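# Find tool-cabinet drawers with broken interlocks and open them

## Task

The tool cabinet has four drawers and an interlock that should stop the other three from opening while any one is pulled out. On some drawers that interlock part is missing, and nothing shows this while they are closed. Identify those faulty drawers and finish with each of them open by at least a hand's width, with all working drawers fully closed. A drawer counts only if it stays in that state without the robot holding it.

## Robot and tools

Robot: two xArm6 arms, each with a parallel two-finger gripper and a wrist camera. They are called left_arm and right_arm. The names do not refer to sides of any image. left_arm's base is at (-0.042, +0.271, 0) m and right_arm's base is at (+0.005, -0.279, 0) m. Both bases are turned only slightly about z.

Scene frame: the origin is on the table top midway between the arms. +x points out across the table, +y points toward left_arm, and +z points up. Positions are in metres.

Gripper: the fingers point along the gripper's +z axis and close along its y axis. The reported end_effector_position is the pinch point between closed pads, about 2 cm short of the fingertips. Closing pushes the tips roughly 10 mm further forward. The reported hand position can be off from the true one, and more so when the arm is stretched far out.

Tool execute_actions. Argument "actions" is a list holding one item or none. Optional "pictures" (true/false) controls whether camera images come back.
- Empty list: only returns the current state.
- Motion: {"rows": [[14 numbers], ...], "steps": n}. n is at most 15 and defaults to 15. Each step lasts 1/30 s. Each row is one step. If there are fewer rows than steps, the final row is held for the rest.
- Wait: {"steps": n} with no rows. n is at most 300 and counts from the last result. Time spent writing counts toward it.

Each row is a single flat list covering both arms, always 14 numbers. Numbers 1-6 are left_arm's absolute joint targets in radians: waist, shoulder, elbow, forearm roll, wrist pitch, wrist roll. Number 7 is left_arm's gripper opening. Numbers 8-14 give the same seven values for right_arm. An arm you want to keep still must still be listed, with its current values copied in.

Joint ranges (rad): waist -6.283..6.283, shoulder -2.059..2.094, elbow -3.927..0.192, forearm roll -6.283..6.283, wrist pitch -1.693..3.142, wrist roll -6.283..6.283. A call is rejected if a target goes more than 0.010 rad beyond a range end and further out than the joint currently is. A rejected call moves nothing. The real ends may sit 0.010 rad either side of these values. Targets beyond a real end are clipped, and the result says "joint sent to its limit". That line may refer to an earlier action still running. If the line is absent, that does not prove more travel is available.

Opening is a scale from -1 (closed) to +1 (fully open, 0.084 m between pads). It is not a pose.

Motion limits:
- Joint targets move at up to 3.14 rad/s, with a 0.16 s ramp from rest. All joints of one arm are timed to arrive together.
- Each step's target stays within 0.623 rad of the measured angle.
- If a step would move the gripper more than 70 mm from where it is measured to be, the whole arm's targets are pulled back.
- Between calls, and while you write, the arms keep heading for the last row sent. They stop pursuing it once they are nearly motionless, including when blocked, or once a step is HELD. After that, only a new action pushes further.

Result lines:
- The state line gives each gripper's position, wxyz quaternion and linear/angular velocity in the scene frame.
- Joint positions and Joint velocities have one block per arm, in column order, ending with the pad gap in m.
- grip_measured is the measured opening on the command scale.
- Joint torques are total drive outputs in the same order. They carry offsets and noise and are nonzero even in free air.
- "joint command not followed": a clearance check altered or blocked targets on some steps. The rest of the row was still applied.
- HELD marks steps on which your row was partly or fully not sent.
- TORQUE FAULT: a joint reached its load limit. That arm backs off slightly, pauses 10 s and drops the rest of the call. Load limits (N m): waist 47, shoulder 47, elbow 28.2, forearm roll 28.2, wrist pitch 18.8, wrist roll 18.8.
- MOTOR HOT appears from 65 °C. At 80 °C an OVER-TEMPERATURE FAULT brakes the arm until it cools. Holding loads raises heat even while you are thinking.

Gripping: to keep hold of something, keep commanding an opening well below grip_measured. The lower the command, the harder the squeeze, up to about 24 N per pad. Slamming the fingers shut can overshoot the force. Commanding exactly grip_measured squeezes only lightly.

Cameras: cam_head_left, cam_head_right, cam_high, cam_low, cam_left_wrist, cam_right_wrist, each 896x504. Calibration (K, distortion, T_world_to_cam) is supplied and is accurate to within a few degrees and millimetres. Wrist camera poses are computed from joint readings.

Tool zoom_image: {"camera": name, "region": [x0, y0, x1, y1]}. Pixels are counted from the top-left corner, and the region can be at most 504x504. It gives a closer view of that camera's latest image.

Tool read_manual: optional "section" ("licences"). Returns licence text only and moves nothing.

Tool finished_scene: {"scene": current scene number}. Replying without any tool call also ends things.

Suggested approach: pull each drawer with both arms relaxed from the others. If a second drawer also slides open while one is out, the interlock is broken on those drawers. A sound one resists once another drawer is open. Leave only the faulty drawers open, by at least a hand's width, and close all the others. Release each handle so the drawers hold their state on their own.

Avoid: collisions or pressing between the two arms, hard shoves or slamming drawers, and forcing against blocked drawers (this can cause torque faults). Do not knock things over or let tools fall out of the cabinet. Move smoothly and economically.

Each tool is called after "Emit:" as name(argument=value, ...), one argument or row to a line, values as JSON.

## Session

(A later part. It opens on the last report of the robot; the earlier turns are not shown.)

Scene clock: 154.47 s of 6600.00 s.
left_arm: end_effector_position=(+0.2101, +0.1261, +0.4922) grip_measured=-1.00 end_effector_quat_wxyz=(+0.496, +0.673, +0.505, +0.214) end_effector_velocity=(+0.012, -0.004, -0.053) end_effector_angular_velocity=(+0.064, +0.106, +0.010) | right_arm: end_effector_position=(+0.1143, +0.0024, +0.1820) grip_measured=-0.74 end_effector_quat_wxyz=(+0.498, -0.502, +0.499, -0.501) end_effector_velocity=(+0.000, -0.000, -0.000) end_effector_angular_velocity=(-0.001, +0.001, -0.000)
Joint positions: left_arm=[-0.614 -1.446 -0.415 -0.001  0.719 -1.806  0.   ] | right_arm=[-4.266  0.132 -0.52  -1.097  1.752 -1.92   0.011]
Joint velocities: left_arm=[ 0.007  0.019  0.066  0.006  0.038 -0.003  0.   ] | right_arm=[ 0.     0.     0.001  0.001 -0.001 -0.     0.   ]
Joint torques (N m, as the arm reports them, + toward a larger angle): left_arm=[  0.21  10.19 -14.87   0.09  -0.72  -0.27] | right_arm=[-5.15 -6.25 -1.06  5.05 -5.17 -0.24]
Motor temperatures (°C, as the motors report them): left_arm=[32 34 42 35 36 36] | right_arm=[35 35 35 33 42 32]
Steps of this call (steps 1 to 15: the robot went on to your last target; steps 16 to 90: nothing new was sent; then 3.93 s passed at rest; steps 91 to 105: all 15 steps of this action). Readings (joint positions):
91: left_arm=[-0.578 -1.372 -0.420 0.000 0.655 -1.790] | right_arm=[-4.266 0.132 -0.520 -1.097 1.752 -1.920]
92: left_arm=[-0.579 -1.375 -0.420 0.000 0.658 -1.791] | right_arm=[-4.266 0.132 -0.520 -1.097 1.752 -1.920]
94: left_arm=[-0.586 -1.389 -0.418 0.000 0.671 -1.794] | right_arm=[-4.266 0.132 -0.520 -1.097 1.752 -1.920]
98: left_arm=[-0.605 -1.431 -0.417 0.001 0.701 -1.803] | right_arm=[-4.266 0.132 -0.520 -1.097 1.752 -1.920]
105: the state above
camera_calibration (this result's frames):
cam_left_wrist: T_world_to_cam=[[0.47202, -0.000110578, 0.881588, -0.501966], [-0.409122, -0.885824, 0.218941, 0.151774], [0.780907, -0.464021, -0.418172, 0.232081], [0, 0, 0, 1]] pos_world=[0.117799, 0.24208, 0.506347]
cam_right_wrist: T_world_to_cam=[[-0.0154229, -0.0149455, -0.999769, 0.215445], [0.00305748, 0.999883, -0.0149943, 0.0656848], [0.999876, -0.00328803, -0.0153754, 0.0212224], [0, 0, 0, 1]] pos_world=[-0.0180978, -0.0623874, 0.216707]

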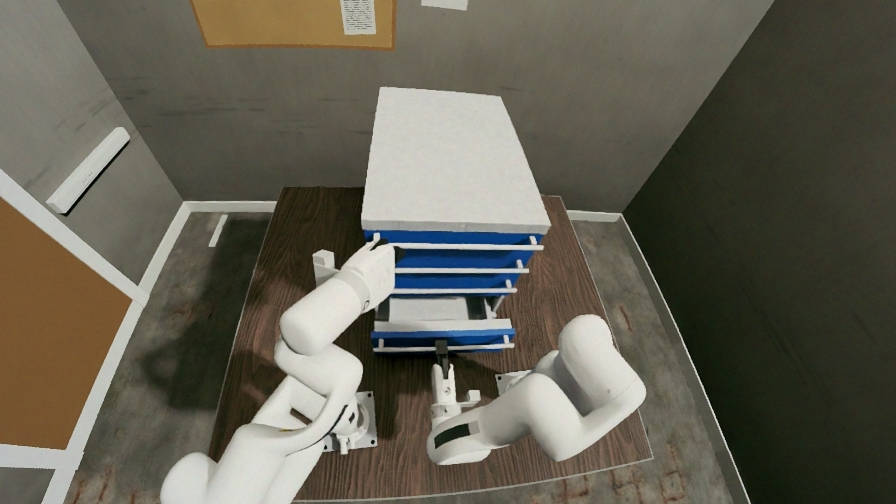

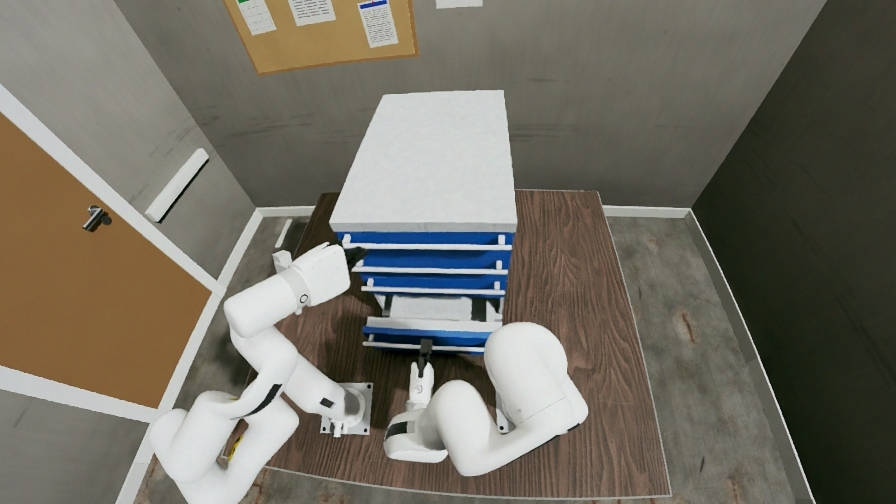

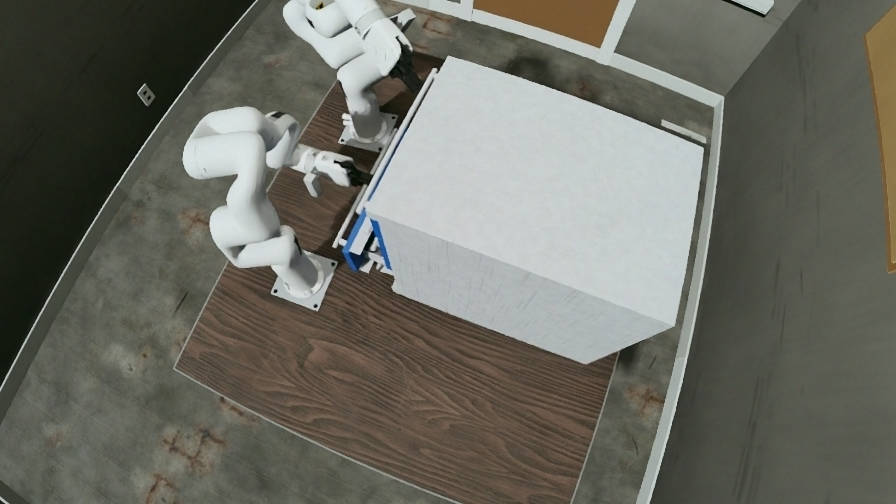

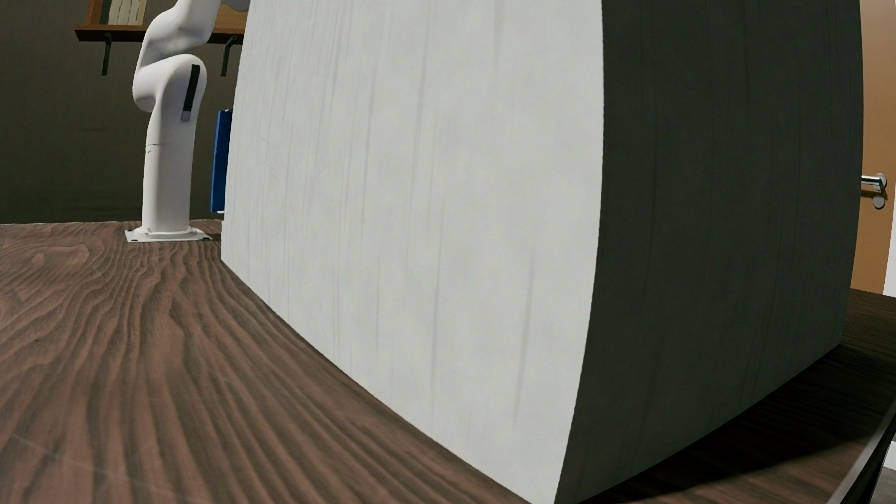

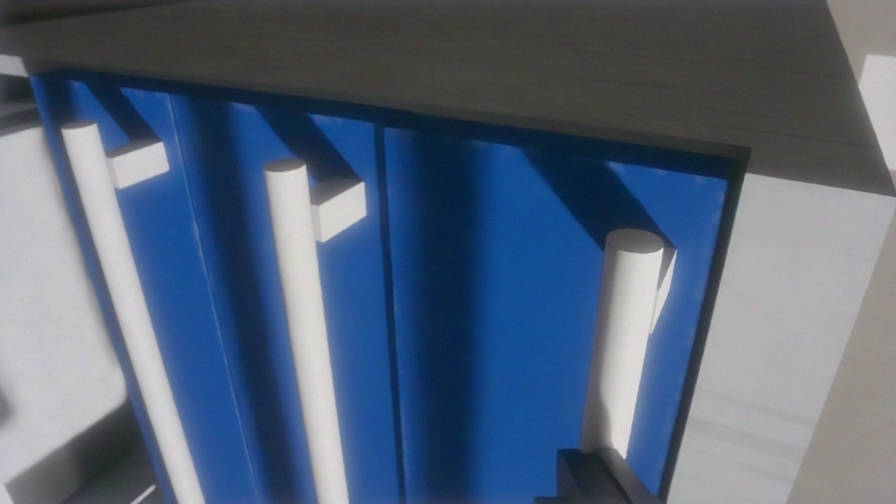

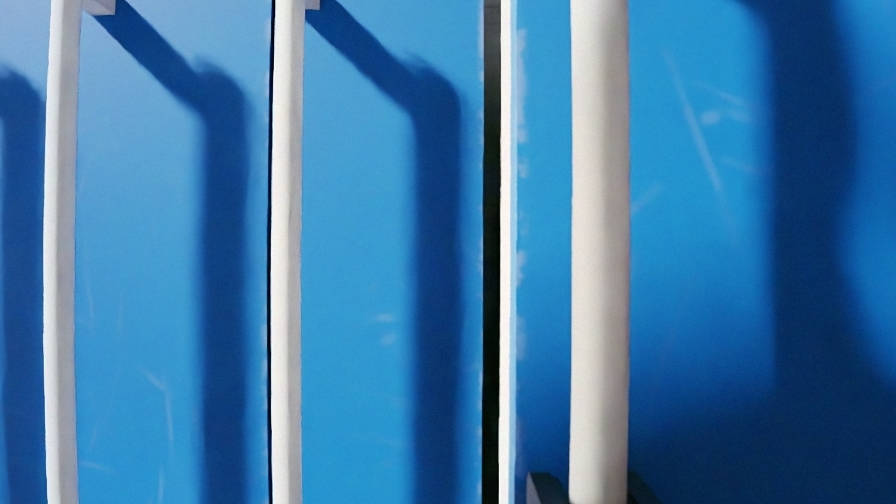

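Emit:
execute_actions(
  actions=[
    {"rows": [[-0.612, -1.444, -0.4116, 0.0, 0.719, -1.8065, -0.1, -4.282, 0.127, -0.513, -1.108, 1.741, -1.92, -1.0],[-0.612, -1.444, -0.4116, 0.0, 0.719, -1.8065, -0.1, -4.298, 0.122, -0.505, -1.123, 1.735, -1.92, -1.0],[-0.612, -1.444, -0.4116, 0.0, 0.719, -1.8065, -0.1, -4.315, 0.117, -0.498, -1.139, 1.729, -1.92, -1.0],[-0.612, -1.444, -0.4116, 0.0, 0.719, -1.8065, -0.1, -4.331, 0.112, -0.491, -1.154, 1.723, -1.92, -1.0],[-0.612, -1.444, -0.4116, 0.0, 0.719, -1.8065, -0.1, -4.347, 0.107, -0.484, -1.169, 1.717, -1.92, -1.0],[-0.612, -1.444, -0.4116, 0.0, 0.719, -1.8065, -0.1, -4.363, 0.101, -0.476, -1.184, 1.710, -1.92, -1.0],[-0.612, -1.444, -0.4116, 0.0, 0.719, -1.8065, -0.1, -4.379, 0.096, -0.469, -1.199, 1.704, -1.92, -1.0],[-0.612, -1.444, -0.4116, 0.0, 0.719, -1.8065, -0.1, -4.396, 0.091, -0.462, -1.215, 1.698, -1.92, -1.0],[-0.612, -1.444, -0.4116, 0.0, 0.719, -1.8065, -0.1, -4.412, 0.086, -0.454, -1.230, 1.692, -1.92, -1.0],[-0.612, -1.444, -0.4116, 0.0, 0.719, -1.8065, -0.1, -4.428, 0.081, -0.447, -1.245, 1.686, -1.92, -1.0],[-0.612, -1.444, -0.4116, 0.0, 0.719, -1.8065, -0.1, -4.447, 0.078, -0.444, -1.263, 1.680, -1.92, -1.0],[-0.612, -1.444, -0.4116, 0.0, 0.719, -1.8065, -0.1, -4.465, 0.076, -0.440, -1.280, 1.673, -1.92, -1.0],[-0.612, -1.444, -0.4116, 0.0, 0.719, -1.8065, -0.1, -4.484, 0.073, -0.437, -1.298, 1.667, -1.92, -1.0],[-0.612, -1.444, -0.4116, 0.0, 0.719, -1.8065, -0.1, -4.503, 0.071, -0.433, -1.316, 1.661, -1.92, -1.0],[-0.612, -1.444, -0.4116, 0.0, 0.719, -1.8065, -0.1, -4.521, 0.068, -0.430, -1.333, 1.654, -1.92, -1.0]], "steps": 15},
  ],
  pictures=false,
)

Emit:
execute_actions(
  actions=[
    {"rows": [[-0.605, -1.425, -0.413, 0.0, 0.70, -1.803, -0.1, -4.540, 0.066, -0.426, -1.351, 1.648, -1.92, -1.0],[-0.598, -1.405, -0.415, 0.0, 0.683, -1.80, -0.1, -4.559, 0.063, -0.423, -1.369, 1.642, -1.92, -1.0],[-0.591, -1.385, -0.417, 0.0, 0.665, -1.797, -0.2, -4.577, 0.060, -0.419, -1.386, 1.635, -1.92, -1.0],[-0.585, -1.365, -0.418, 0.0, 0.646, -1.793, -0.3, -4.596, 0.058, -0.416, -1.404, 1.629, -1.92, -1.0],[-0.578, -1.3434, -0.4197, 0.0, 0.626, -1.79, -0.4, -4.615, 0.055, -0.412, -1.422, 1.623, -1.92, -1.0],[-0.578, -1.3434, -0.4197, 0.0, 0.626, -1.79, -0.4, -4.633, 0.053, -0.409, -1.439, 1.616, -1.92, -1.0],[-0.578, -1.3434, -0.4197, 0.0, 0.626, -1.79, -0.4, -4.652, 0.050, -0.405, -1.457, 1.610, -1.92, -1.0],[-0.578, -1.3434, -0.4197, 0.0, 0.626, -1.79, -0.4, -4.671, 0.048, -0.402, -1.475, 1.604, -1.92, -1.0],[-0.578, -1.3434, -0.4197, 0.0, 0.626, -1.79, -0.4, -4.689, 0.045, -0.398, -1.492, 1.597, -1.92, -1.0],[-0.578, -1.3434, -0.4197, 0.0, 0.626, -1.79, -0.4, -4.700, 0.0435, -0.396, -1.502, 1.594, -1.92, -1.0],[-0.578, -1.3434, -0.4197, 0.0, 0.626, -1.79, -0.4, -4.708, 0.0425, -0.395, -1.510, 1.591, -1.92, -1.0]], "steps": 15},
  ],
)

Scene clock: 166.17 s of 6600.00 s.
left_arm: end_effector_position=(+0.2113, +0.1263, +0.4898) grip_measured=-0.11 end_effector_quat_wxyz=(+0.494, +0.674, +0.506, +0.214) end_effector_velocity=(+0.000, -0.000, -0.000) end_effector_angular_velocity=(+0.000, +0.001, -0.000) | right_arm: end_effector_position=(+0.1721, +0.0029, +0.1821) grip_measured=-0.74 end_effector_quat_wxyz=(+0.498, -0.500, +0.501, -0.501) end_effector_velocity=(+0.154, +0.002, -0.000) end_effector_angular_velocity=(+0.003, -0.016, -0.020)
Joint positions: left_arm=[-0.612 -1.444 -0.412  0.     0.719 -1.806  0.039] | right_arm=[-4.456  0.078 -0.443 -1.27   1.681 -1.92   0.011]
Joint velocities: left_arm=[-0.001  0.     0.     0.    -0.    -0.     0.001] | right_arm=[-0.542 -0.088  0.143 -0.494 -0.179  0.001 -0.   ]
Joint torques (N m, as the arm reports them, + toward a larger angle): left_arm=[ -0.66   6.13 -21.04  -0.14  -2.02  -0.22] | right_arm=[-4.71 -6.1  -4.01  2.45 -4.91 -0.15]
Motor temperatures (°C, as the motors report them): left_arm=[32 34 42 35 36 36] | right_arm=[35 35 34 33 43 32]
Steps of this call (steps 1 to 15: the robot went on to your last target; steps 16 to 90: nothing new was sent; then 8.20 s passed at rest; steps 91 to 105: all 15 steps of this action). Readings (joint positions):
91: left_arm=[-0.612 -1.444 -0.412 -0.000 0.719 -1.807] | right_arm=[-4.266 0.132 -0.520 -1.097 1.752 -1.920]
92: left_arm=[-0.612 -1.445 -0.412 -0.000 0.719 -1.807] | right_arm=[-4.269 0.131 -0.519 -1.100 1.751 -1.920]
94: left_arm=[-0.612 -1.444 -0.413 -0.000 0.719 -1.806] | right_arm=[-4.285 0.126 -0.511 -1.114 1.745 -1.920]
98: left_arm=[-0.612 -1.444 -0.411 0.000 0.719 -1.806] | right_arm=[-4.341 0.109 -0.486 -1.163 1.724 -1.920]
105: the state above

Scene clock: 166.67 s of 6600.00 s.
left_arm: end_effector_position=(+0.2377, +0.1234, +0.4883) grip_measured=-0.42 end_effector_quat_wxyz=(+0.489, +0.669, +0.512, +0.226) end_effector_velocity=(+0.001, -0.000, +0.002) end_effector_angular_velocity=(-0.003, -0.007, +0.001) | right_arm: end_effector_position=(+0.2375, +0.0035, +0.1824) grip_measured=-0.74 end_effector_quat_wxyz=(+0.500, -0.500, +0.501, -0.499) end_effector_velocity=(+0.029, +0.000, -0.001) end_effector_angular_velocity=(+0.004, +0.007, +0.012)
Joint positions: left_arm=[-0.578 -1.344 -0.42  -0.     0.627 -1.79   0.026] | right_arm=[-4.701  0.044 -0.396 -1.502  1.594 -1.92   0.011]
Joint velocities: left_arm=[ 0.001  0.004 -0.002 -0.    -0.01   0.001 -0.001] | right_arm=[-0.114 -0.018  0.018 -0.116 -0.05   0.    -0.   ]
Joint torques (N m, as the arm reports them, + toward a larger angle): left_arm=[ -1.12   4.38 -21.72   0.    -2.21  -0.21] | right_arm=[ 0.3  -7.74 -7.23  0.92 -3.32 -0.1 ]
Motor temperatures (°C, as the motors report them): left_arm=[32 34 42 35 36 36] | right_arm=[35 35 34 33 43 32]
Steps of this call (steps 1 to 15: all 15 steps of this action). Readings (joint positions):
1: left_arm=[-0.612 -1.444 -0.412 0.000 0.718 -1.806] | right_arm=[-4.474 0.076 -0.438 -1.287 1.675 -1.920]
2: left_arm=[-0.611 -1.440 -0.412 0.000 0.714 -1.806] | right_arm=[-4.493 0.073 -0.434 -1.304 1.669 -1.920]
4: left_arm=[-0.604 -1.421 -0.414 0.000 0.696 -1.802] | right_arm=[-4.530 0.068 -0.426 -1.338 1.657 -1.920]
8: left_arm=[-0.584 -1.362 -0.418 0.000 0.645 -1.793] | right_arm=[-4.605 0.058 -0.411 -1.409 1.631 -1.920]
15: the state above
camera_calibration (this result's frames):
cam_left_wrist: T_world_to_cam=[[0.468408, -0.000535978, 0.883512, -0.511601], [-0.383878, -0.9008, 0.202973, 0.165208], [0.795759, -0.434234, -0.422148, 0.20241], [0, 0, 0, 1]] pos_world=[0.141988, 0.236438, 0.503919]
cam_right_wrist: T_world_to_cam=[[-0.014359, -0.00690185, -0.999873, 0.217481], [0.00546901, 0.999961, -0.00698099, 0.0622372], [0.999882, -0.00556856, -0.0143207, -0.102123], [0, 0, 0, 1]] pos_world=[0.104893, -0.0613025, 0.216425]

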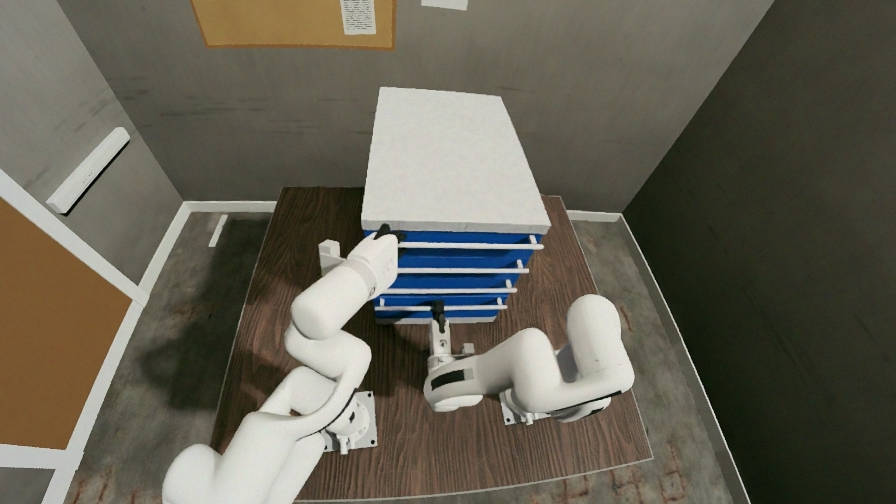

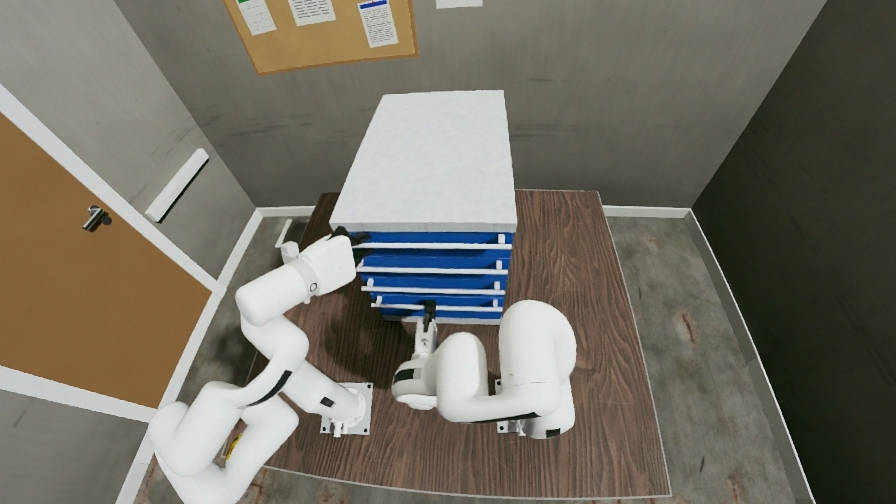

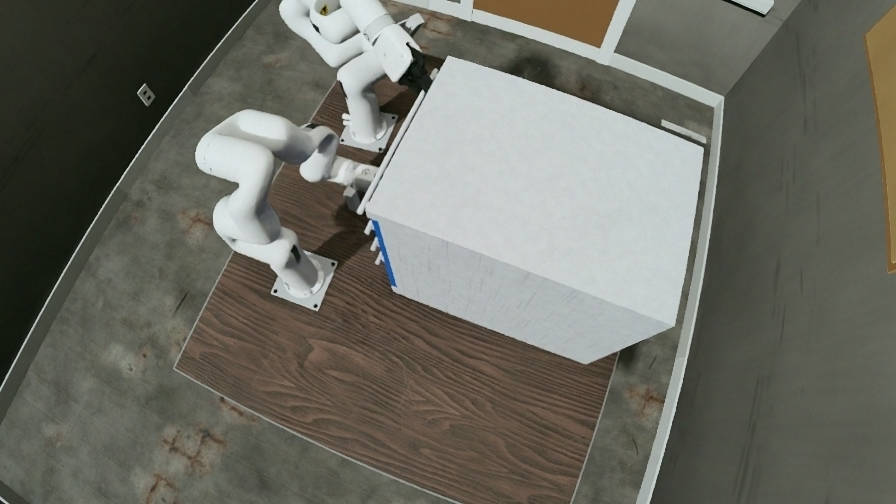

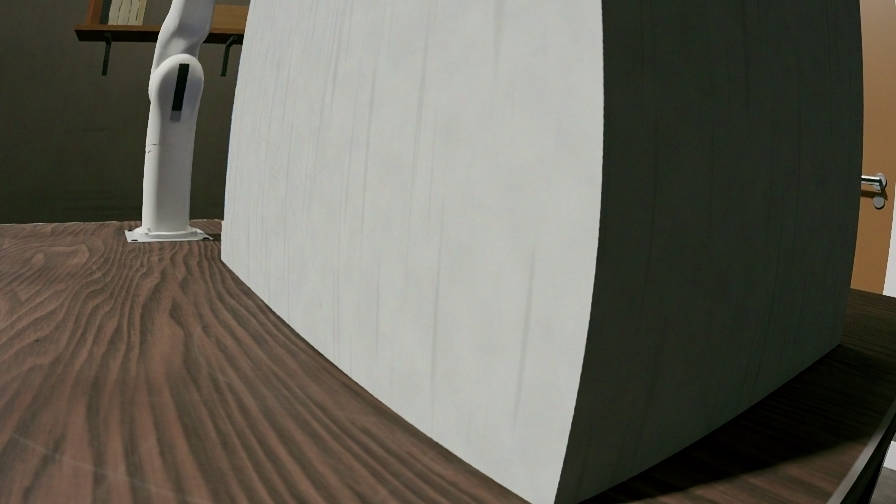

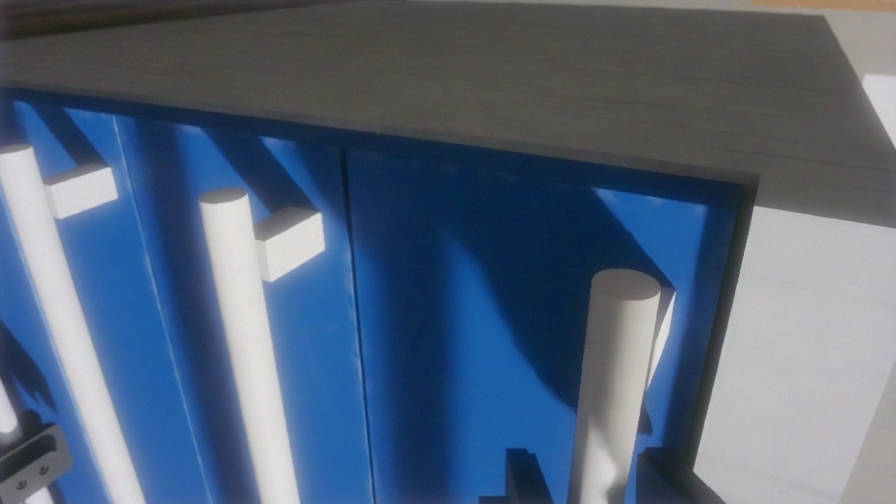

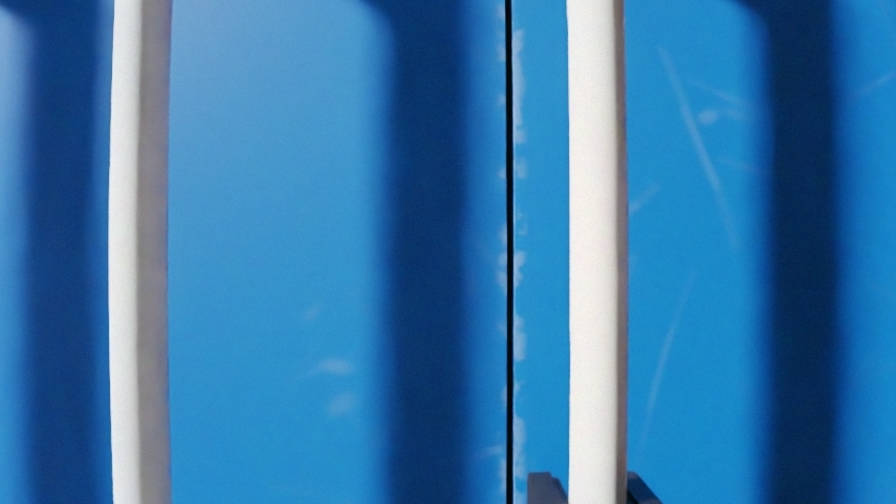

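Emit:
execute_actions(
  actions=[
    {"rows": [[-0.578, -1.3434, -0.4197, 0.0, 0.626, -1.79, -1.0, -4.708, 0.0425, -0.395, -1.510, 1.591, -1.92, -1.0]], "steps": 12},
  ],
  pictures=false,
)

Emit:
execute_actions(
  actions=[
    {"rows": [[-0.585, -1.359, -0.4175, 0.0, 0.640, -1.7935, -1.0, -4.708, 0.0425, -0.395, -1.510, 1.591, -1.92, -1.0],[-0.592, -1.375, -0.4153, 0.0, 0.653, -1.797, -1.0, -4.708, 0.0425, -0.395, -1.510, 1.591, -1.92, -1.0],[-0.599, -1.391, -0.4131, 0.0, 0.667, -1.8005, -1.0, -4.708, 0.0425, -0.395, -1.510, 1.591, -1.92, -1.0],[-0.607, -1.407, -0.411, 0.0, 0.681, -1.804, -1.0, -4.708, 0.0425, -0.395, -1.510, 1.591, -1.92, -1.0],[-0.614, -1.423, -0.4088, 0.0, 0.695, -1.8075, -1.0, -4.708, 0.0425, -0.395, -1.510, 1.591, -1.92, -1.0],[-0.621, -1.439, -0.4066, 0.0, 0.708, -1.811, -1.0, -4.708, 0.0425, -0.395, -1.510, 1.591, -1.92, -1.0],[-0.628, -1.4546, -0.4044, 0.0, 0.722, -1.8145, -1.0, -4.708, 0.0425, -0.395, -1.510, 1.591, -1.92, -1.0],[-0.636, -1.469, -0.4035, 0.0, 0.736, -1.819, -1.0, -4.708, 0.0425, -0.395, -1.510, 1.591, -1.92, -1.0],[-0.644, -1.484, -0.4027, 0.0, 0.750, -1.8235, -1.0, -4.708, 0.0425, -0.395, -1.510, 1.591, -1.92, -1.0],[-0.653, -1.499, -0.4018, 0.0, 0.763, -1.828, -1.0, -4.708, 0.0425, -0.395, -1.510, 1.591, -1.92, -1.0],[-0.661, -1.513, -0.401, 0.0, 0.777, -1.8325, -1.0, -4.708, 0.0425, -0.395, -1.510, 1.591, -1.92, -1.0],[-0.669, -1.528, -0.4001, 0.0, 0.791, -1.837, -1.0, -4.708, 0.0425, -0.395, -1.510, 1.591, -1.92, -1.0],[-0.677, -1.543, -0.3993, 0.0, 0.805, -1.8415, -1.0, -4.708, 0.0425, -0.395, -1.510, 1.591, -1.92, -1.0],[-0.6855, -1.5574, -0.3984, 0.0, 0.8188, -1.846, -1.0, -4.708, 0.0425, -0.395, -1.510, 1.591, -1.92, -1.0]], "steps": 15},
  ],
  pictures=false,
)

Emit:
execute_actions(
  actions=[
    {"rows": [[-0.6955, -1.5706, -0.3988, 0.0, 0.8323, -1.852, -1.0, -4.708, 0.0425, -0.395, -1.510, 1.591, -1.92, -1.0],[-0.7054, -1.5837, -0.3991, 0.0, 0.8458, -1.858, -1.0, -4.708, 0.0425, -0.395, -1.510, 1.591, -1.92, -1.0],[-0.7154, -1.5969, -0.3995, 0.0, 0.8593, -1.864, -1.0, -4.708, 0.0425, -0.395, -1.510, 1.591, -1.92, -1.0],[-0.7253, -1.610, -0.3998, 0.0, 0.8729, -1.869, -1.0, -4.708, 0.0425, -0.395, -1.510, 1.591, -1.92, -1.0],[-0.7353, -1.6232, -0.4002, 0.0, 0.8864, -1.875, -1.0, -4.708, 0.0425, -0.395, -1.510, 1.591, -1.92, -1.0],[-0.7452, -1.6363, -0.4005, 0.0, 0.8999, -1.881, -1.0, -4.708, 0.0425, -0.395, -1.510, 1.591, -1.92, -1.0],[-0.7552, -1.6495, -0.4009, 0.0, 0.9134, -1.887, -1.0, -4.708, 0.0425, -0.395, -1.510, 1.591, -1.92, -1.0]], "steps": 15},
  ],
)

Scene clock: 174.03 s of 6600.00 s.
left_arm: end_effector_position=(+0.2379, +0.1233, +0.4871) grip_measured=-0.74 end_effector_quat_wxyz=(+0.488, +0.670, +0.512, +0.226) end_effector_velocity=(+0.000, +0.000, +0.001) end_effector_angular_velocity=(-0.000, -0.001, +0.001) | right_arm: end_effector_position=(+0.2394, +0.0036, +0.1824) grip_measured=-0.74 end_effector_quat_wxyz=(+0.500, -0.500, +0.501, -0.499) end_effector_velocity=(+0.000, -0.000, -0.000) end_effector_angular_velocity=(-0.001, +0.000, +0.000)
Joint positions: left_arm=[-0.578 -1.344 -0.419 -0.     0.628 -1.79   0.011] | right_arm=[-4.708  0.043 -0.395 -1.51   1.591 -1.92   0.011]
Joint velocities: left_arm=[ 0.001  0.002 -0.002  0.    -0.001  0.    -0.   ] | right_arm=[-0.     0.     0.001 -0.    -0.001 -0.    -0.   ]
Joint torques (N m, as the arm reports them, + toward a larger angle): left_arm=[  1.3    6.28 -25.98   0.43  -5.05  -0.31] | right_arm=[-3.62 -7.24 -8.24  0.03 -3.74 -0.11]
Motor temperatures (°C, as the motors report them): left_arm=[32 34 42 35 36 36] | right_arm=[35 35 34 33 43 32]
Steps of this call (steps 1 to 15: the robot went on to your last target; steps 16 to 90: nothing new was sent; then 3.97 s passed at rest; steps 91 to 102: all 12 steps of this action). Readings (joint positions):
91: left_arm=[-0.578 -1.343 -0.420 -0.000 0.626 -1.790] | right_arm=[-4.708 0.043 -0.395 -1.510 1.591 -1.920]
92: left_arm=[-0.578 -1.343 -0.420 -0.000 0.627 -1.790] | right_arm=[-4.708 0.043 -0.395 -1.510 1.591 -1.920]
94: left_arm=[-0.579 -1.344 -0.418 -0.000 0.629 -1.790] | right_arm=[-4.708 0.043 -0.395 -1.510 1.591 -1.920]
98: left_arm=[-0.578 -1.344 -0.418 -0.000 0.628 -1.790] | right_arm=[-4.708 0.043 -0.395 -1.510 1.591 -1.920]
102: the state above

Scene clock: 174.53 s of 6600.00 s.
left_arm: end_effector_position=(+0.1886, +0.1228, +0.4874) grip_measured=-0.74 end_effector_quat_wxyz=(+0.501, +0.680, +0.498, +0.194) end_effector_velocity=(-0.124, +0.000, +0.002) end_effector_angular_velocity=(-0.106, +0.054, -0.191) | right_arm: end_effector_position=(+0.2394, +0.0036, +0.1824) grip_measured=-0.74 end_effector_quat_wxyz=(+0.500, -0.500, +0.501, -0.499) end_effector_velocity=(+0.000, -0.000, -0.000) end_effector_angular_velocity=(+0.000, -0.000, +0.000)
Joint positions: left_arm=[-0.664 -1.52  -0.399  0.001  0.785 -1.835  0.012] | right_arm=[-4.708  0.043 -0.395 -1.51   1.591 -1.92   0.011]
Joint velocities: left_arm=[-0.242 -0.426  0.023 -0.006  0.39  -0.125 -0.   ] | right_arm=[-0.    -0.     0.001 -0.001  0.     0.001  0.   ]
Joint torques (N m, as the arm reports them, + toward a larger angle): left_arm=[ -4.52   5.58 -28.61  -1.33  -5.51  -0.01] | right_arm=[-3.56 -7.54 -8.02 -0.09 -3.45 -0.11]
Motor temperatures (°C, as the motors report them): left_arm=[32 34 42 35 36 36] | right_arm=[35 35 34 33 43 32]
Steps of this call (steps 1 to 15: all 15 steps of this action). Readings (joint positions):
1: left_arm=[-0.579 -1.344 -0.419 -0.000 0.628 -1.790] | right_arm=[-4.708 0.043 -0.395 -1.510 1.591 -1.920]
2: left_arm=[-0.579 -1.346 -0.418 0.000 0.630 -1.791] | right_arm=[-4.708 0.043 -0.395 -1.510 1.591 -1.920]
4: left_arm=[-0.585 -1.360 -0.416 0.001 0.641 -1.794] | right_arm=[-4.708 0.043 -0.395 -1.510 1.591 -1.920]
8: left_arm=[-0.610 -1.416 -0.408 0.001 0.689 -1.806] | right_arm=[-4.708 0.043 -0.395 -1.510 1.591 -1.920]
15: the state above

Scene clock: 175.03 s of 6600.00 s.
left_arm: end_effector_position=(+0.1482, +0.1227, +0.4876) grip_measured=-0.74 end_effector_quat_wxyz=(+0.514, +0.690, +0.485, +0.157) end_effector_velocity=(-0.004, +0.000, -0.000) end_effector_angular_velocity=(-0.005, +0.005, -0.005) | right_arm: end_effector_position=(+0.2394, +0.0036, +0.1824) grip_measured=-0.74 end_effector_quat_wxyz=(+0.500, -0.500, +0.501, -0.499) end_effector_velocity=(+0.000, -0.000, -0.000) end_effector_angular_velocity=(-0.001, +0.000, +0.000)
Joint positions: left_arm=[-0.755 -1.648 -0.4   -0.     0.912 -1.886  0.012] | right_arm=[-4.708  0.043 -0.395 -1.51   1.591 -1.92   0.011]
Joint velocities: left_arm=[-0.009 -0.012  0.     0.001  0.013 -0.008 -0.   ] | right_arm=[-0.    -0.     0.001 -0.    -0.001 -0.    -0.   ]
Joint torques (N m, as the arm reports them, + toward a larger angle): left_arm=[ -4.04   5.8  -28.89  -1.28  -6.01  -0.01] | right_arm=[-4.05 -7.41 -8.36 -0.16 -3.39 -0.05]
Motor temperatures (°C, as the motors report them): left_arm=[32 34 42 35 36 36] | right_arm=[35 35 34 33 43 32]
Steps of this call (steps 1 to 15: all 15 steps of this action). Readings (joint positions):
1: left_arm=[-0.672 -1.534 -0.399 0.001 0.797 -1.839] | right_arm=[-4.708 0.043 -0.395 -1.510 1.591 -1.920]
2: left_arm=[-0.679 -1.545 -0.398 0.000 0.808 -1.843] | right_arm=[-4.708 0.043 -0.395 -1.510 1.591 -1.920]
4: left_arm=[-0.694 -1.567 -0.398 0.001 0.831 -1.852] | right_arm=[-4.708 0.043 -0.395 -1.510 1.591 -1.920]
8: left_arm=[-0.731 -1.617 -0.399 0.001 0.881 -1.873] | right_arm=[-4.708 0.043 -0.395 -1.510 1.591 -1.920]
15: the state above
camera_calibration (this result's frames):
cam_left_wrist: T_world_to_cam=[[0.510828, -0.00365261, 0.859675, -0.463304], [-0.489211, -0.823524, 0.287195, 0.0954304], [0.706914, -0.56727, -0.422466, 0.302695], [0, 0, 0, 1]] pos_world=[0.069375, 0.248607, 0.498763]
cam_right_wrist: T_world_to_cam=[[-0.0147669, -0.00639981, -0.99987, 0.217654], [0.00408384, 0.999971, -0.00646076, 0.0623552], [0.999883, -0.00417872, -0.0147404, -0.103931], [0, 0, 0, 1]] pos_world=[0.106878, -0.0613948, 0.216497]

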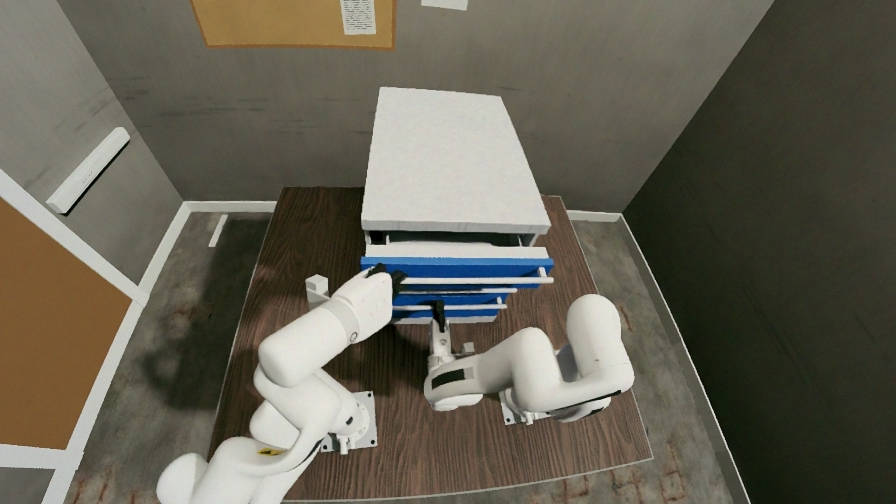

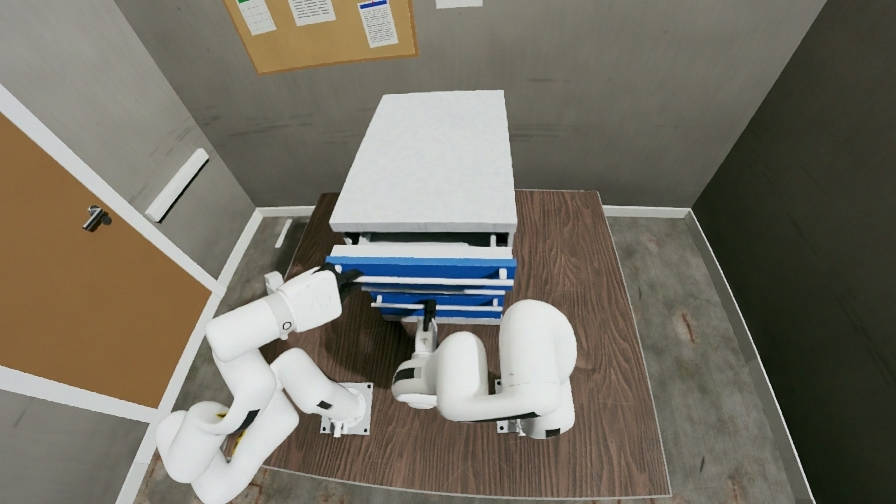

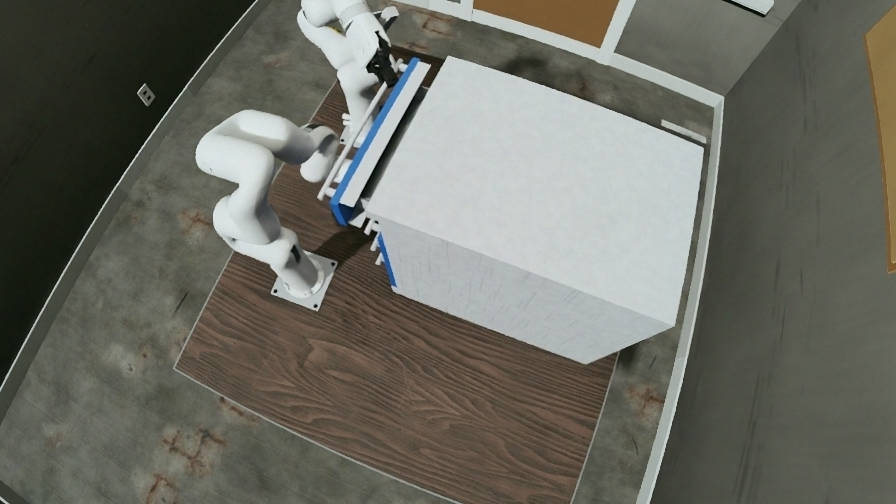

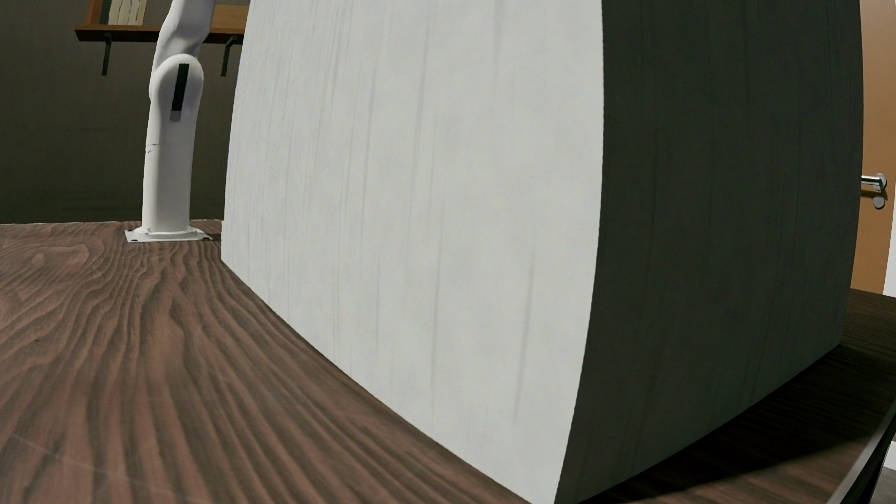

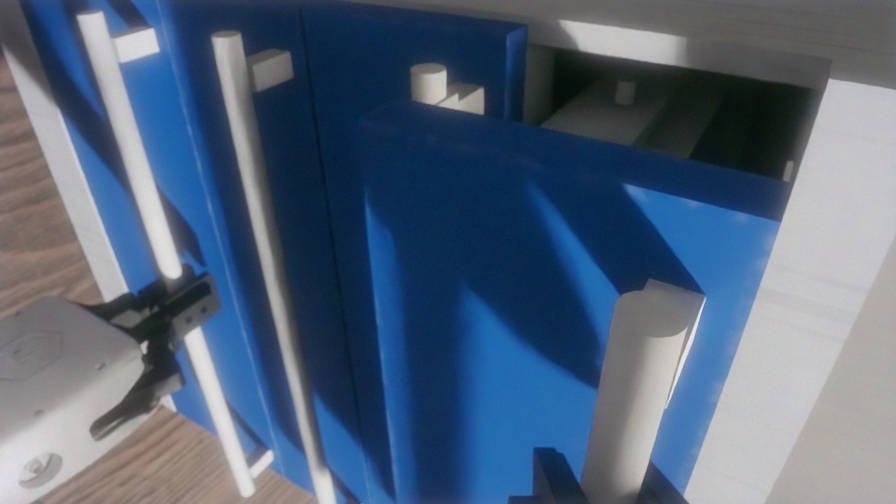

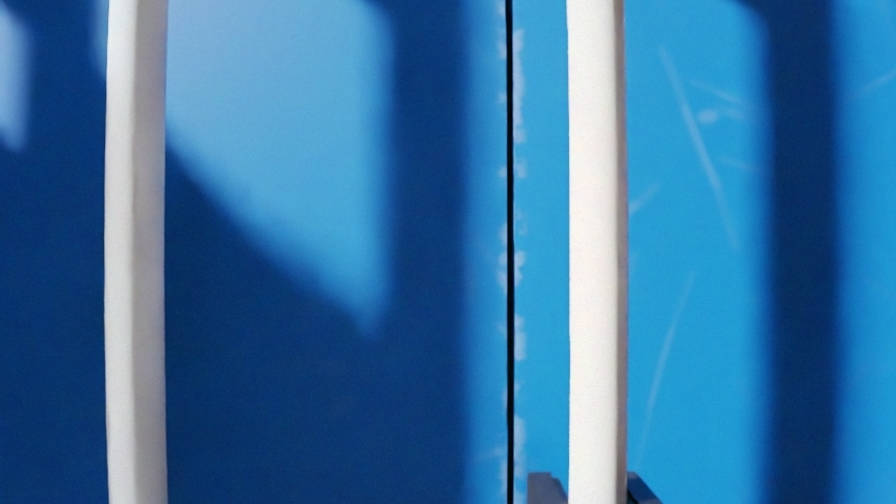

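Emit:
execute_actions(
  actions=[
    {"rows": [[-0.7552, -1.6495, -0.4009, 0.0, 0.9134, -1.887, -1.0, -4.699, 0.044, -0.397, -1.501, 1.594, -1.92, -1.0],[-0.7552, -1.6495, -0.4009, 0.0, 0.9134, -1.887, -1.0, -4.689, 0.045, -0.398, -1.492, 1.597, -1.92, -1.0],[-0.7552, -1.6495, -0.4009, 0.0, 0.9134, -1.887, -1.0, -4.680, 0.0465, -0.400, -1.483, 1.600, -1.92, -1.0],[-0.7552, -1.6495, -0.4009, 0.0, 0.9134, -1.887, -1.0, -4.671, 0.048, -0.402, -1.475, 1.604, -1.92, -1.0],[-0.7552, -1.6495, -0.4009, 0.0, 0.9134, -1.887, -1.0, -4.661, 0.049, -0.4035, -1.466, 1.607, -1.92, -1.0],[-0.7552, -1.6495, -0.4009, 0.0, 0.9134, -1.887, -1.0, -4.652, 0.050, -0.405, -1.457, 1.610, -1.92, -1.0]], "steps": 15},
  ],
)

Scene clock: 177.80 s of 6600.00 s.
left_arm: end_effector_position=(+0.1477, +0.1230, +0.4880) grip_measured=-0.74 end_effector_quat_wxyz=(+0.515, +0.689, +0.485, +0.157) end_effector_velocity=(+0.001, -0.000, -0.001) end_effector_angular_velocity=(+0.001, +0.001, +0.001) | right_arm: end_effector_position=(+0.2253, +0.0039, +0.1825) grip_measured=-0.74 end_effector_quat_wxyz=(+0.500, -0.499, +0.501, -0.500) end_effector_velocity=(-0.002, +0.000, +0.000) end_effector_angular_velocity=(-0.000, -0.001, +0.000)
Joint positions: left_arm=[-0.755 -1.649 -0.401 -0.     0.913 -1.887  0.011] | right_arm=[-4.653  0.05  -0.403 -1.457  1.613 -1.92   0.011]
Joint velocities: left_arm=[ 0.001  0.001  0.001 -0.    -0.001  0.    -0.   ] | right_arm=[ 0.006  0.001 -0.001  0.005  0.003 -0.    -0.   ]
Joint torques (N m, as the arm reports them, + toward a larger angle): left_arm=[ -2.55   3.3  -32.88  -0.64  -7.08  -0.08] | right_arm=[  2.32  -8.86 -11.09  -1.1   -4.48  -0.17]
Motor temperatures (°C, as the motors report them): left_arm=[32 34 42 35 36 36] | right_arm=[35 35 34 33 43 32]
Steps of this call (steps 1 to 15: the robot went on to your last target; steps 16 to 68: nothing new was sent; steps 69 to 83: all 15 steps of this action). Readings (joint positions):
69: left_arm=[-0.755 -1.649 -0.401 -0.000 0.913 -1.887] | right_arm=[-4.708 0.043 -0.395 -1.510 1.591 -1.920]
70: left_arm=[-0.755 -1.649 -0.401 -0.000 0.913 -1.887] | right_arm=[-4.707 0.043 -0.396 -1.508 1.592 -1.920]
72: left_arm=[-0.755 -1.649 -0.401 -0.000 0.913 -1.887] | right_arm=[-4.699 0.045 -0.398 -1.499 1.595 -1.920]
76: left_arm=[-0.755 -1.649 -0.401 -0.000 0.913 -1.887] | right_arm=[-4.667 0.048 -0.401 -1.469 1.607 -1.920]
83: the state above
camera_calibration (this result's frames):
cam_left_wrist: T_world_to_cam=[[0.510386, -0.00306455, 0.85994, -0.463493], [-0.489573, -0.823155, 0.287635, 0.0950764], [0.706983, -0.567808, -0.421627, 0.302991], [0, 0, 0, 1]] pos_world=[0.0688975, 0.248883, 0.498979]
cam_right_wrist: T_world_to_cam=[[-0.012935, -0.00731931, -0.99989, 0.217103], [0.00674622, 0.99995, -0.00740702, 0.0616311], [0.999894, -0.00684129, -0.0128849, -0.0901931], [0, 0, 0, 1]] pos_world=[0.0925759, -0.060656, 0.216374]

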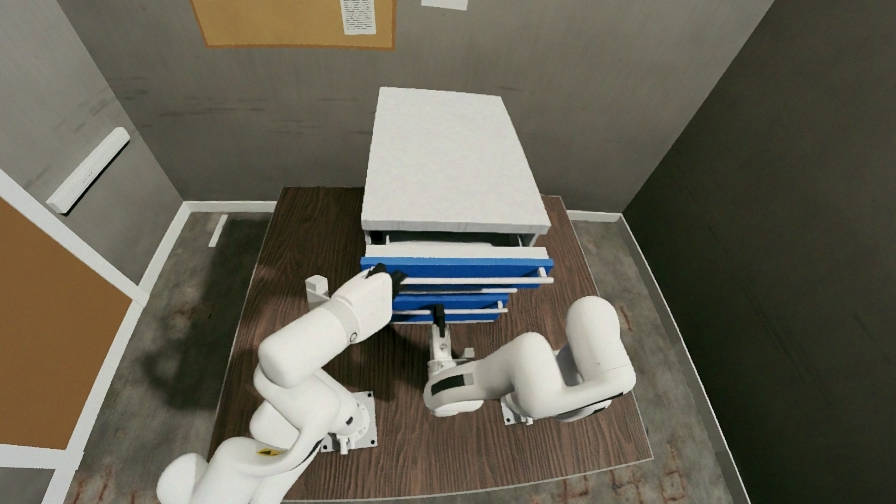

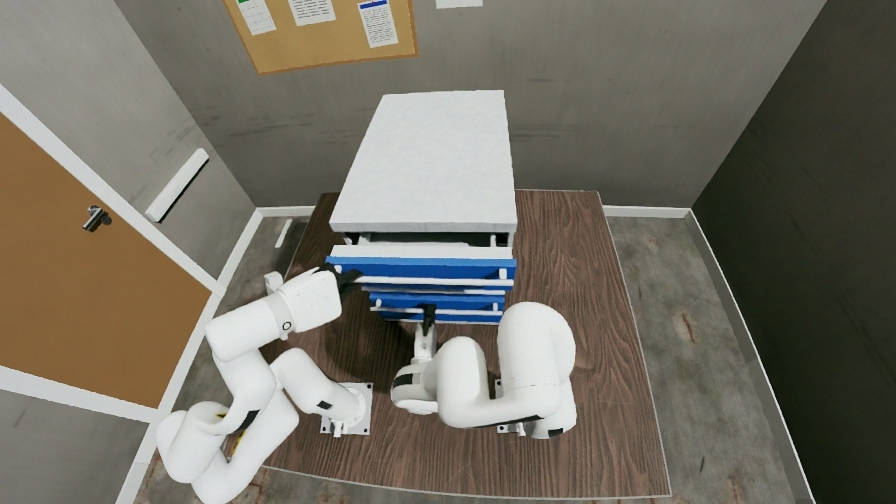

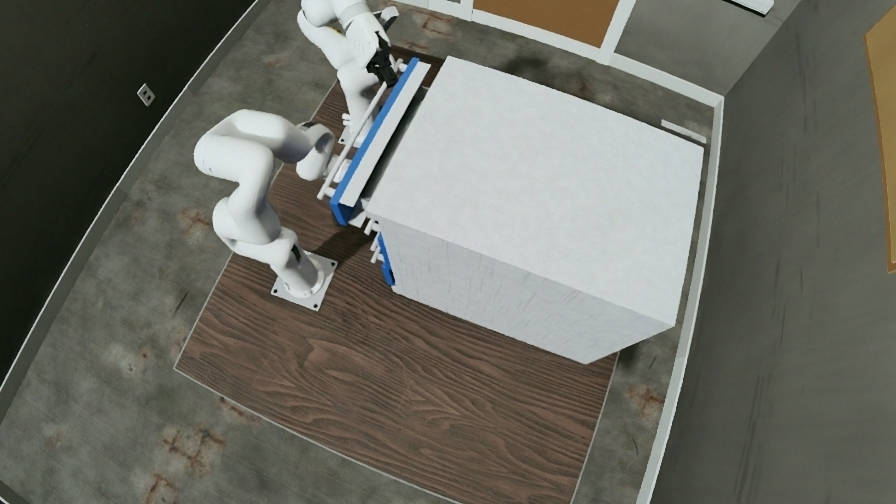

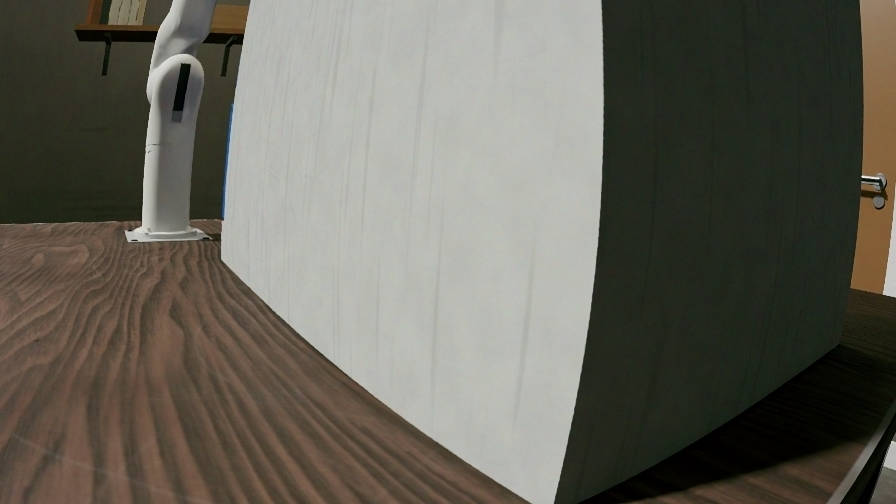

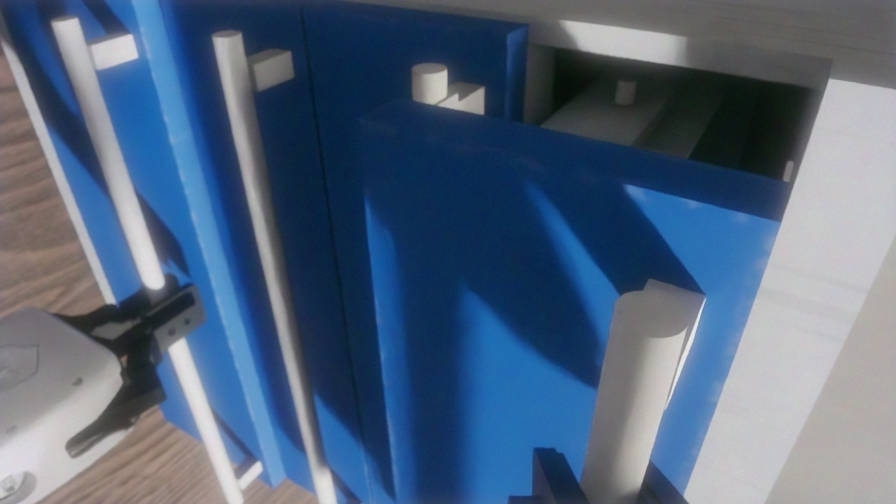

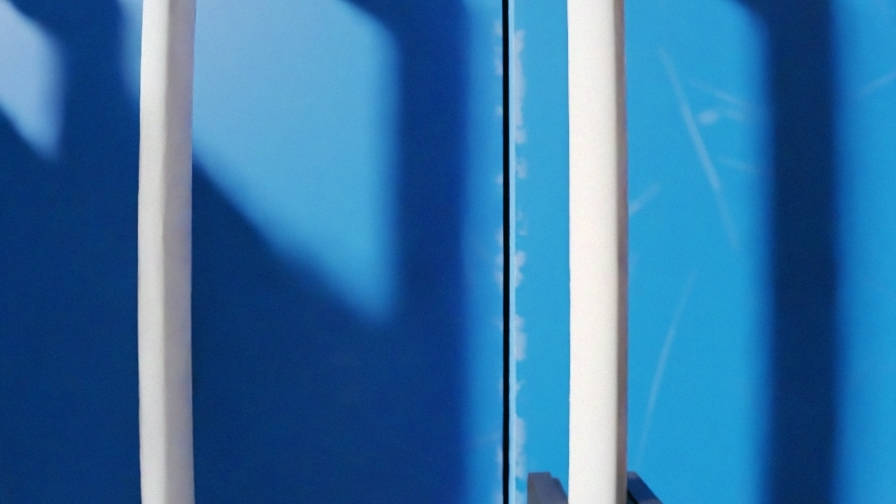

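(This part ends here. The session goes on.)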